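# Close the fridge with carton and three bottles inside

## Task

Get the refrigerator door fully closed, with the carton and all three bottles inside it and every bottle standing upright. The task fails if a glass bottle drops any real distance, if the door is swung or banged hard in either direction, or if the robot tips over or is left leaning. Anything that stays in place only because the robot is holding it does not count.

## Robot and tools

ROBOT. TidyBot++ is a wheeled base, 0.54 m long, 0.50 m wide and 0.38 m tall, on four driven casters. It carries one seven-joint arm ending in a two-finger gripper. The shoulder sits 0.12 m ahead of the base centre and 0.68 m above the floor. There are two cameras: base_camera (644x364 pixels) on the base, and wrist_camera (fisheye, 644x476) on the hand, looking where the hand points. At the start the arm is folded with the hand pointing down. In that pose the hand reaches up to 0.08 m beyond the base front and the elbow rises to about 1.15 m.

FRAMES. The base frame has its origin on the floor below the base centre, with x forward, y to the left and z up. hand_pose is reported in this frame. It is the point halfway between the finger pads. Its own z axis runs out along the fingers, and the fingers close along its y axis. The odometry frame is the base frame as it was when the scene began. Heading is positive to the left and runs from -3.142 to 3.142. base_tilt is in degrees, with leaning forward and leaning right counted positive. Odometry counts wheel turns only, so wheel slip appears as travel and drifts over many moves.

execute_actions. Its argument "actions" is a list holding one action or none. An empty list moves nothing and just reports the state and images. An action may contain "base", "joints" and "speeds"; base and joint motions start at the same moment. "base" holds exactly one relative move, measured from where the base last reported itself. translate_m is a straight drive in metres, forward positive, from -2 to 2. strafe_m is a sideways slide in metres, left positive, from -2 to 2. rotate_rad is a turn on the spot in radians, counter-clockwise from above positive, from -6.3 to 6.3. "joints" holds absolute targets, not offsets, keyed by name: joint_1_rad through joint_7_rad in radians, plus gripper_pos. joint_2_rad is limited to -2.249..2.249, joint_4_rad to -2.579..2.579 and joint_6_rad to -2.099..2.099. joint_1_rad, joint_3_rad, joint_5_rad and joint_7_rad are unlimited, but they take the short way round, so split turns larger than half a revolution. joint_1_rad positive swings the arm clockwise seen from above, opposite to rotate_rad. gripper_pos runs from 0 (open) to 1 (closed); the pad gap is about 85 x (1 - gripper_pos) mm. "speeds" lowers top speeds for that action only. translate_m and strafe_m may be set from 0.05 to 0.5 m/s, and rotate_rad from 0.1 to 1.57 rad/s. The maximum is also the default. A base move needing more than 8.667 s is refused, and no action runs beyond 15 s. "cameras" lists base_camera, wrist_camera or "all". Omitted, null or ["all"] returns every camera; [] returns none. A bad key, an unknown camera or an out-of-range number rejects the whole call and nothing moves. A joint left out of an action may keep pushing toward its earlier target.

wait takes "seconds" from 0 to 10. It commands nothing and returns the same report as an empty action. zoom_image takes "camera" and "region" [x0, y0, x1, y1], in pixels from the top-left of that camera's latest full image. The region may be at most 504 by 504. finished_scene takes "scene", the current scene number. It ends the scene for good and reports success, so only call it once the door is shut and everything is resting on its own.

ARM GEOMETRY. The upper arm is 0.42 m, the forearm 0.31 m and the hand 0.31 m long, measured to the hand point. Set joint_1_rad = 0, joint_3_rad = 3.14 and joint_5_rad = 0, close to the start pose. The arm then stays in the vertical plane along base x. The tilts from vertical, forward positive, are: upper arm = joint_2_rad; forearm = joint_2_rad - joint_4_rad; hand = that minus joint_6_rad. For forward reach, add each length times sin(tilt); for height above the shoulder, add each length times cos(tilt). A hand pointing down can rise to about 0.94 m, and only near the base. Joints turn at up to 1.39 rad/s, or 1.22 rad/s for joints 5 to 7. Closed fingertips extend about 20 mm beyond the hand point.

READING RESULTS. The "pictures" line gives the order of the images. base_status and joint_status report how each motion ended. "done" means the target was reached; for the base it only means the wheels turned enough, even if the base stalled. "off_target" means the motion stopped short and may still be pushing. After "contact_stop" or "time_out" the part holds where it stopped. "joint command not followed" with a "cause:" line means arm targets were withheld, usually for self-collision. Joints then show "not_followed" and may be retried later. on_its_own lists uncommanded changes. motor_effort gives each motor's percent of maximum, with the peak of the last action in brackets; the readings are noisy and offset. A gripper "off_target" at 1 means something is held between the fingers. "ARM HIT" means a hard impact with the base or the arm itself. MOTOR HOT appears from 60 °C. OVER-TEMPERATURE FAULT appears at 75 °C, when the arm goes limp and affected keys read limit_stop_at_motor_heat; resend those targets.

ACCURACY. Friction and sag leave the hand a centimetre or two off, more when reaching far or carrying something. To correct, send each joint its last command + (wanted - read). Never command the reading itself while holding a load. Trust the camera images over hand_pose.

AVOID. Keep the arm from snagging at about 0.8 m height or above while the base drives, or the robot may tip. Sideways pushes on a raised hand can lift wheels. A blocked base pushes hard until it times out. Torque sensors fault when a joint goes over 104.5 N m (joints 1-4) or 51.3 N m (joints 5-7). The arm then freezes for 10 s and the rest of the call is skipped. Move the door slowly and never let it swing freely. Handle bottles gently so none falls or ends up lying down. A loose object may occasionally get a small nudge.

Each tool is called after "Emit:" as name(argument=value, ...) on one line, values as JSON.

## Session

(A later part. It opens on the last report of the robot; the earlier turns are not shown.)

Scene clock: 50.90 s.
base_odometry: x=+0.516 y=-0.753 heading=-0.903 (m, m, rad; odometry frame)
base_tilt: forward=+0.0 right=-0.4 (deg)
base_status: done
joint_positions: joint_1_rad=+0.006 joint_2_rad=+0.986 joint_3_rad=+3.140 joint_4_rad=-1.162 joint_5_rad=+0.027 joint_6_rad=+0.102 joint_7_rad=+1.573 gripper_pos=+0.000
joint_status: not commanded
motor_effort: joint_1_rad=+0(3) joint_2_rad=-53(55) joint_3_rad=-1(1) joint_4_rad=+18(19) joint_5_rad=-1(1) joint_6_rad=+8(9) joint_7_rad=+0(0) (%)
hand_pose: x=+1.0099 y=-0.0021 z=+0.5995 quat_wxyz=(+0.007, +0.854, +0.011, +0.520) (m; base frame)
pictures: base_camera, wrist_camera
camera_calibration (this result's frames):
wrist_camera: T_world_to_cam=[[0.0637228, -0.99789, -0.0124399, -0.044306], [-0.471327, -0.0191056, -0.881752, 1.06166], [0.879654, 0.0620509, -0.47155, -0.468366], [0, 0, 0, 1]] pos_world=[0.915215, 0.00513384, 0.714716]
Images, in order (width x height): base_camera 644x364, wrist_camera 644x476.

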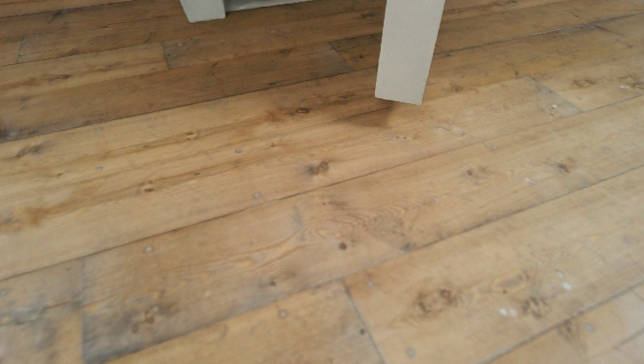

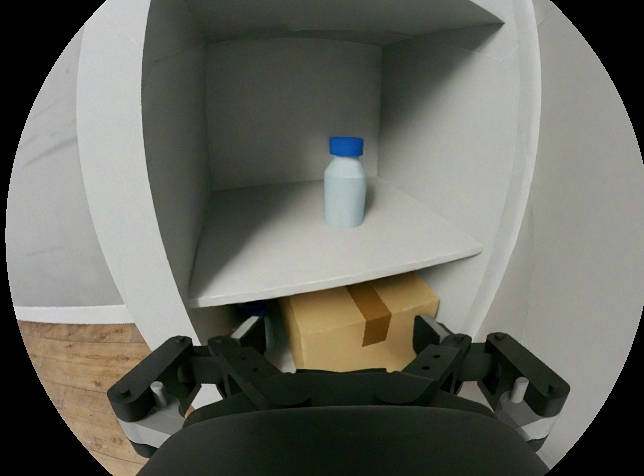

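Emit:
execute_actions(actions=[{"joints": {"joint_6_rad": -0.5}}], cameras=["wrist_camera"])

Scene clock: 52.07 s.
base_odometry: x=+0.516 y=-0.753 heading=-0.903 (m, m, rad; odometry frame)
base_tilt: forward=+0.0 right=-0.3 (deg)
base_status: not commanded
joint_positions: joint_1_rad=+0.006 joint_2_rad=+0.985 joint_3_rad=+3.140 joint_4_rad=-1.155 joint_5_rad=+0.027 joint_6_rad=-0.486 joint_7_rad=+1.573 gripper_pos=+0.000
joint_status: all done
motor_effort: joint_1_rad=+1(1) joint_2_rad=-51(53) joint_3_rad=+0(0) joint_4_rad=+17(19) joint_5_rad=-1(1) joint_6_rad=+5(9) joint_7_rad=+0(0) (%)
hand_pose: x=+0.8878 y=-0.0060 z=+0.4739 quat_wxyz=(+0.009, +0.967, +0.008, +0.255) (m; base frame)
pictures: wrist_camera
camera_calibration (this result's frames):
wrist_camera: T_world_to_cam=[[0.0365608, -0.998663, -0.0365362, -0.0064677], [-0.877406, -0.014578, -0.479528, 1.06319], [0.478354, 0.049589, -0.876766, 0.128264], [0, 0, 0, 1]] pos_world=[0.871728, 0.00267959, 0.622049]
Images, in order (width x height): wrist_camera 644x476.

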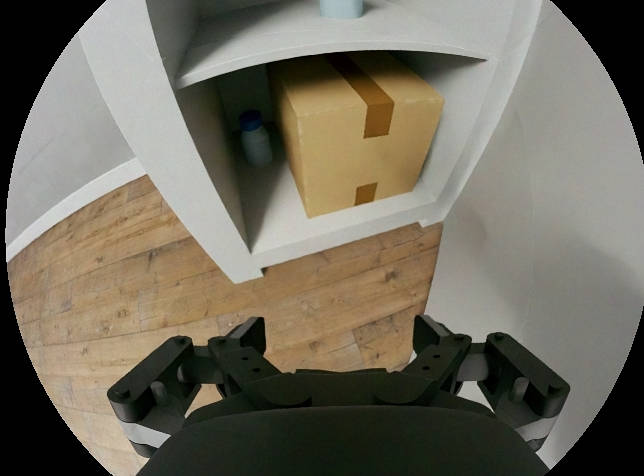

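Emit:
zoom_image(camera="wrist_camera", region=[170, 30, 490, 300])

Region (170, 30, 490, 300) of wrist_camera's 644x476 image, scaled by 1.575; it fills the top 425 rows of this view, and the rest is white.

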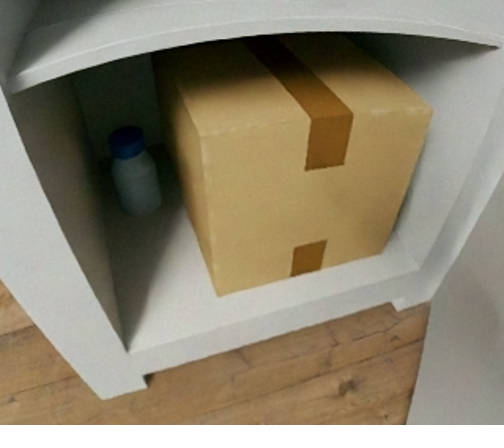

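Emit:
execute_actions(actions=[{"base": {"rotate_rad": 0.85}, "joints": {"joint_2_rad": 0.0, "joint_4_rad": -2.4, "joint_6_rad": 0.8, "gripper_pos": 1.0}}], cameras=[])

Emit:
execute_actions(actions=[{"base": {"translate_m": -0.5}}], cameras=[])

Emit:
execute_actions(actions=[{"base": {"strafe_m": -0.74}, "joints": {"joint_2_rad": 1.145, "joint_4_rad": -2.2, "joint_6_rad": 1.775, "gripper_pos": 1.0}}])

Scene clock: 55.57 s.
base_odometry: x=+0.516 y=-0.753 heading=-0.054 (m, m, rad; odometry frame)
base_tilt: forward=+0.0 right=-0.4 (deg)
base_status: done
joint_positions: joint_1_rad=-0.015 joint_2_rad=+0.014 joint_3_rad=+3.127 joint_4_rad=-2.380 joint_5_rad=+0.027 joint_6_rad=+0.767 joint_7_rad=+1.573 gripper_pos=+0.999
joint_status: all done
motor_effort: joint_1_rad=+0(9) joint_2_rad=-18(52) joint_3_rad=+1(4) joint_4_rad=+16(17) joint_5_rad=-1(2) joint_6_rad=+9(10) joint_7_rad=+0(0) (%)
hand_pose: x=+0.6489 y=+0.0224 z=+0.8546 quat_wxyz=(-0.009, +0.726, +0.025, +0.687) (m; base frame)
pictures: none
No camera images: the call's "cameras" was empty. Leave "cameras" out to get every camera's image.

Scene clock: 57.93 s.
base_odometry: x=+0.017 y=-0.727 heading=-0.053 (m, m, rad; odometry frame)
base_tilt: forward=+0.0 right=-0.3 (deg)
base_status: done
joint_positions: joint_1_rad=-0.015 joint_2_rad=+0.006 joint_3_rad=+3.127 joint_4_rad=-2.385 joint_5_rad=+0.027 joint_6_rad=+0.768 joint_7_rad=+1.573 gripper_pos=+0.999
joint_status: not commanded
motor_effort: joint_1_rad=+1(0) joint_2_rad=-17(22) joint_3_rad=+0(0) joint_4_rad=+16(17) joint_5_rad=-1(2) joint_6_rad=+9(10) joint_7_rad=+0(0) (%)
hand_pose: x=+0.6463 y=+0.0224 z=+0.8565 quat_wxyz=(-0.009, +0.725, +0.025, +0.688) (m; base frame)
pictures: none
No camera images: the call's "cameras" was empty. Leave "cameras" out to get every camera's image.

Scene clock: 60.80 s.
base_odometry: x=-0.023 y=-1.466 heading=-0.053 (m, m, rad; odometry frame)
base_tilt: forward=+0.0 right=-0.3 (deg)
base_status: done
joint_positions: joint_1_rad=-0.007 joint_2_rad=+1.132 joint_3_rad=+3.127 joint_4_rad=-2.223 joint_5_rad=+0.026 joint_6_rad=+1.740 joint_7_rad=+1.573 gripper_pos=+0.999
joint_status: all done
motor_effort: joint_1_rad=+1(4) joint_2_rad=-38(40) joint_3_rad=-1(4) joint_4_rad=+3(18) joint_5_rad=-1(2) joint_6_rad=+10(10) joint_7_rad=+0(0) (%)
hand_pose: x=+0.7440 y=+0.0190 z=+0.5401 quat_wxyz=(-0.019, +0.722, +0.008, +0.691) (m; base frame)
pictures: base_camera, wrist_camera
camera_calibration (this result's frames):
wrist_camera: T_world_to_cam=[[0.10068, -0.994587, -0.0256956, -0.0274545], [-0.059029, 0.01981, -0.99806, 0.63968], [0.993166, 0.102002, -0.056715, -0.57306], [0, 0, 0, 1]] pos_world=[0.609668, 0.0184754, 0.605232]
Images, in order (width x height): base_camera 644x364, wrist_camera 644x476.

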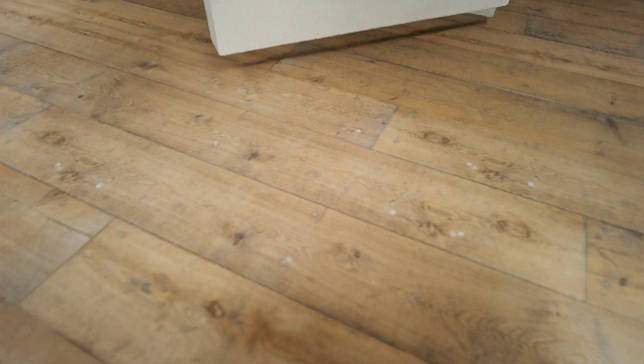

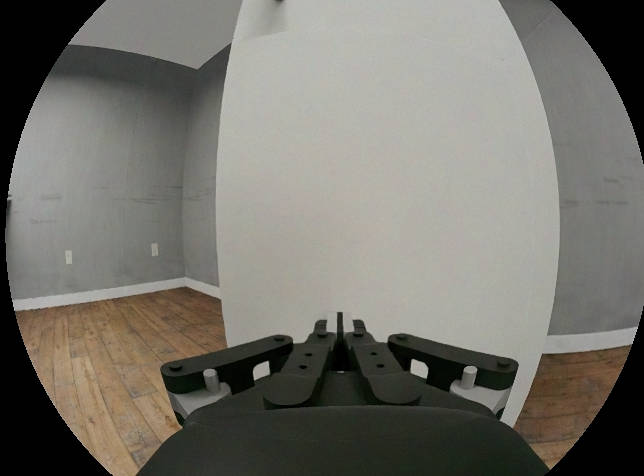

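Emit:
execute_actions(actions=[{"base": {"translate_m": 0.15}, "speeds": {"translate_m": 0.25}}], cameras=[])

Emit:
execute_actions(actions=[{"base": {"translate_m": 0.3}, "speeds": {"translate_m": 0.08}}])

Scene clock: 62.50 s.
base_odometry: x=+0.127 y=-1.475 heading=-0.053 (m, m, rad; odometry frame)
base_tilt: forward=+0.0 right=-0.4 (deg)
base_status: done
joint_positions: joint_1_rad=-0.005 joint_2_rad=+1.137 joint_3_rad=+3.128 joint_4_rad=-2.205 joint_5_rad=+0.022 joint_6_rad=+1.745 joint_7_rad=+1.573 gripper_pos=+0.999
joint_status: not commanded
motor_effort: joint_1_rad=+0(4) joint_2_rad=-38(43) joint_3_rad=-1(2) joint_4_rad=+3(18) joint_5_rad=-1(2) joint_6_rad=+9(10) joint_7_rad=+0(0) (%)
hand_pose: x=+0.7490 y=+0.0166 z=+0.5427 quat_wxyz=(-0.016, +0.716, +0.007, +0.698) (m; base frame)
pictures: none
No camera images: the call's "cameras" was empty. Leave "cameras" out to get every camera's image.

Scene clock: 66.77 s.
base_odometry: x=+0.427 y=-1.491 heading=-0.054 (m, m, rad; odometry frame)
base_tilt: forward=+0.0 right=-0.3 (deg)
base_status: done
joint_positions: joint_1_rad=-0.005 joint_2_rad=+1.137 joint_3_rad=+3.128 joint_4_rad=-2.205 joint_5_rad=+0.022 joint_6_rad=+1.745 joint_7_rad=+1.573 gripper_pos=+0.999
joint_status: not commanded
motor_effort: joint_1_rad=+1(2) joint_2_rad=-38(39) joint_3_rad=+0(1) joint_4_rad=+3(4) joint_5_rad=-1(0) joint_6_rad=+9(10) joint_7_rad=+0(0) (%)
hand_pose: x=+0.7490 y=+0.0166 z=+0.5427 quat_wxyz=(-0.016, +0.716, +0.007, +0.698) (m; base frame)
pictures: base_camera, wrist_camera
camera_calibration (this result's frames):
wrist_camera: T_world_to_cam=[[0.0951485, -0.995197, -0.0230078, -0.0276619], [-0.0416111, 0.0191163, -0.998951, 0.630086], [0.994593, 0.0960061, -0.0395923, -0.587932], [0, 0, 0, 1]] pos_world=[0.613603, 0.0168711, 0.605511]
Images, in order (width x height): base_camera 644x364, wrist_camera 644x476.

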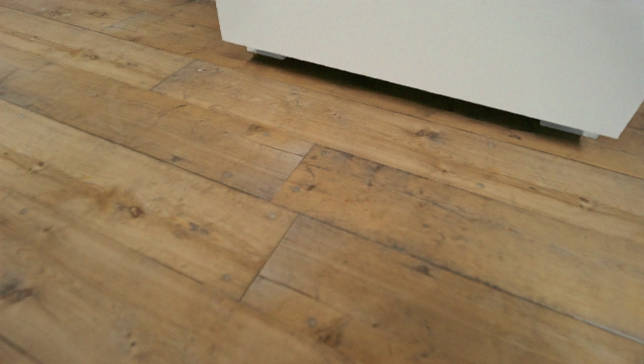

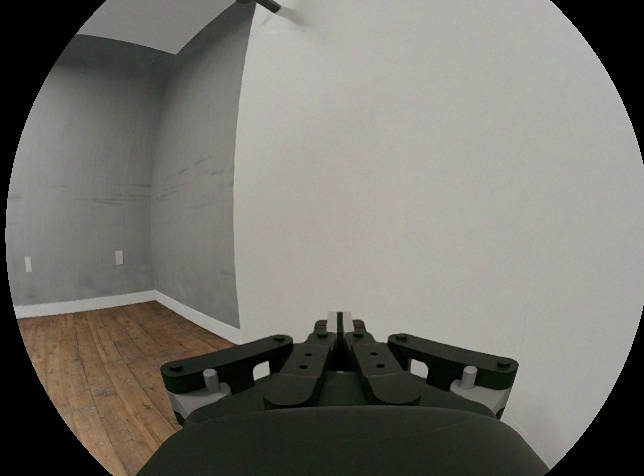

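Emit:
execute_actions(actions=[{"base": {"translate_m": 0.1}, "speeds": {"translate_m": 0.05}}])

Scene clock: 69.57 s.
base_odometry: x=+0.526 y=-1.496 heading=-0.054 (m, m, rad; odometry frame)
base_tilt: forward=+0.0 right=-0.4 (deg)
base_status: done
joint_positions: joint_1_rad=-0.061 joint_2_rad=+1.160 joint_3_rad=+3.111 joint_4_rad=-2.272 joint_5_rad=+0.061 joint_6_rad=+1.749 joint_7_rad=+1.573 gripper_pos=+0.999
joint_status: not commanded
motor_effort: joint_1_rad=+14(16) joint_2_rad=-43(45) joint_3_rad=+7(8) joint_4_rad=+16(19) joint_5_rad=-12(14) joint_6_rad=+10(12) joint_7_rad=+0(0) (%)
hand_pose: x=+0.7198 y=+0.0689 z=+0.5148 quat_wxyz=(-0.060, +0.744, +0.035, +0.664) (m; base frame)
pictures: base_camera, wrist_camera
camera_calibration (this result's frames):
wrist_camera: T_world_to_cam=[[0.192675, -0.979612, -0.0569007, -0.0272861], [-0.130252, 0.0319417, -0.990966, 0.658749], [0.97258, 0.198345, -0.121442, -0.514061], [0, 0, 0, 1]] pos_world=[0.591026, 0.0541903, 0.588817]
Images, in order (width x height): base_camera 644x364, wrist_camera 644x476.

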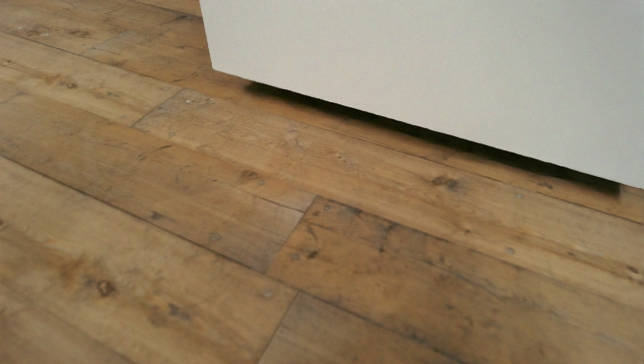

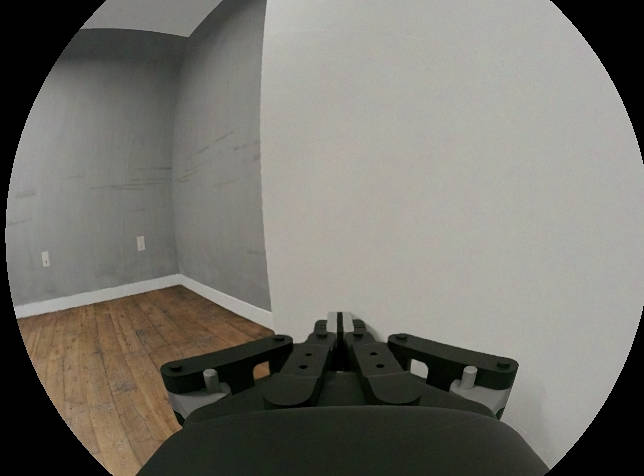

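Emit:
execute_actions(actions=[{"base": {"translate_m": -0.25}, "speeds": {"translate_m": 0.3}}])

Scene clock: 71.43 s.
base_odometry: x=+0.276 y=-1.483 heading=-0.054 (m, m, rad; odometry frame)
base_tilt: forward=+0.0 right=-0.3 (deg)
base_status: done
joint_positions: joint_1_rad=+0.001 joint_2_rad=+1.150 joint_3_rad=+3.132 joint_4_rad=-2.204 joint_5_rad=+0.022 joint_6_rad=+1.749 joint_7_rad=+1.573 gripper_pos=+0.999
joint_status: not commanded
motor_effort: joint_1_rad=+1(14) joint_2_rad=-38(45) joint_3_rad=+0(7) joint_4_rad=+3(15) joint_5_rad=-1(13) joint_6_rad=+9(14) joint_7_rad=+0(0) (%)
hand_pose: x=+0.7478 y=+0.0112 z=+0.5360 quat_wxyz=(-0.012, +0.719, +0.005, +0.695) (m; base frame)
pictures: base_camera, wrist_camera
camera_calibration (this result's frames):
wrist_camera: T_world_to_cam=[[0.087719, -0.995945, -0.0199694, -0.0290447], [-0.048873, 0.0157198, -0.998681, 0.628712], [0.994946, 0.0885792, -0.0472959, -0.582476], [0, 0, 0, 1]] pos_world=[0.612807, 0.0127852, 0.599754]
Images, in order (width x height): base_camera 644x364, wrist_camera 644x476.

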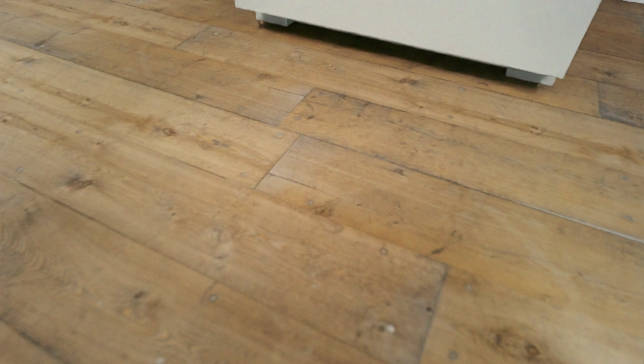

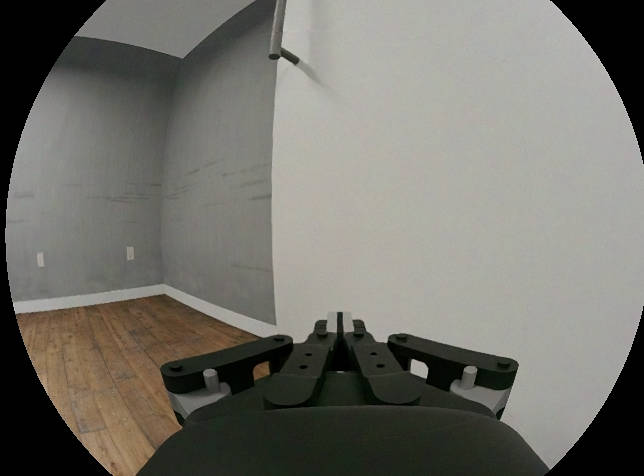

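The door is shut and stays shut with the robot clear of it, so I'll end scene 1.

Emit:
finished_scene(scene=1)

The scene is finished: the task was done.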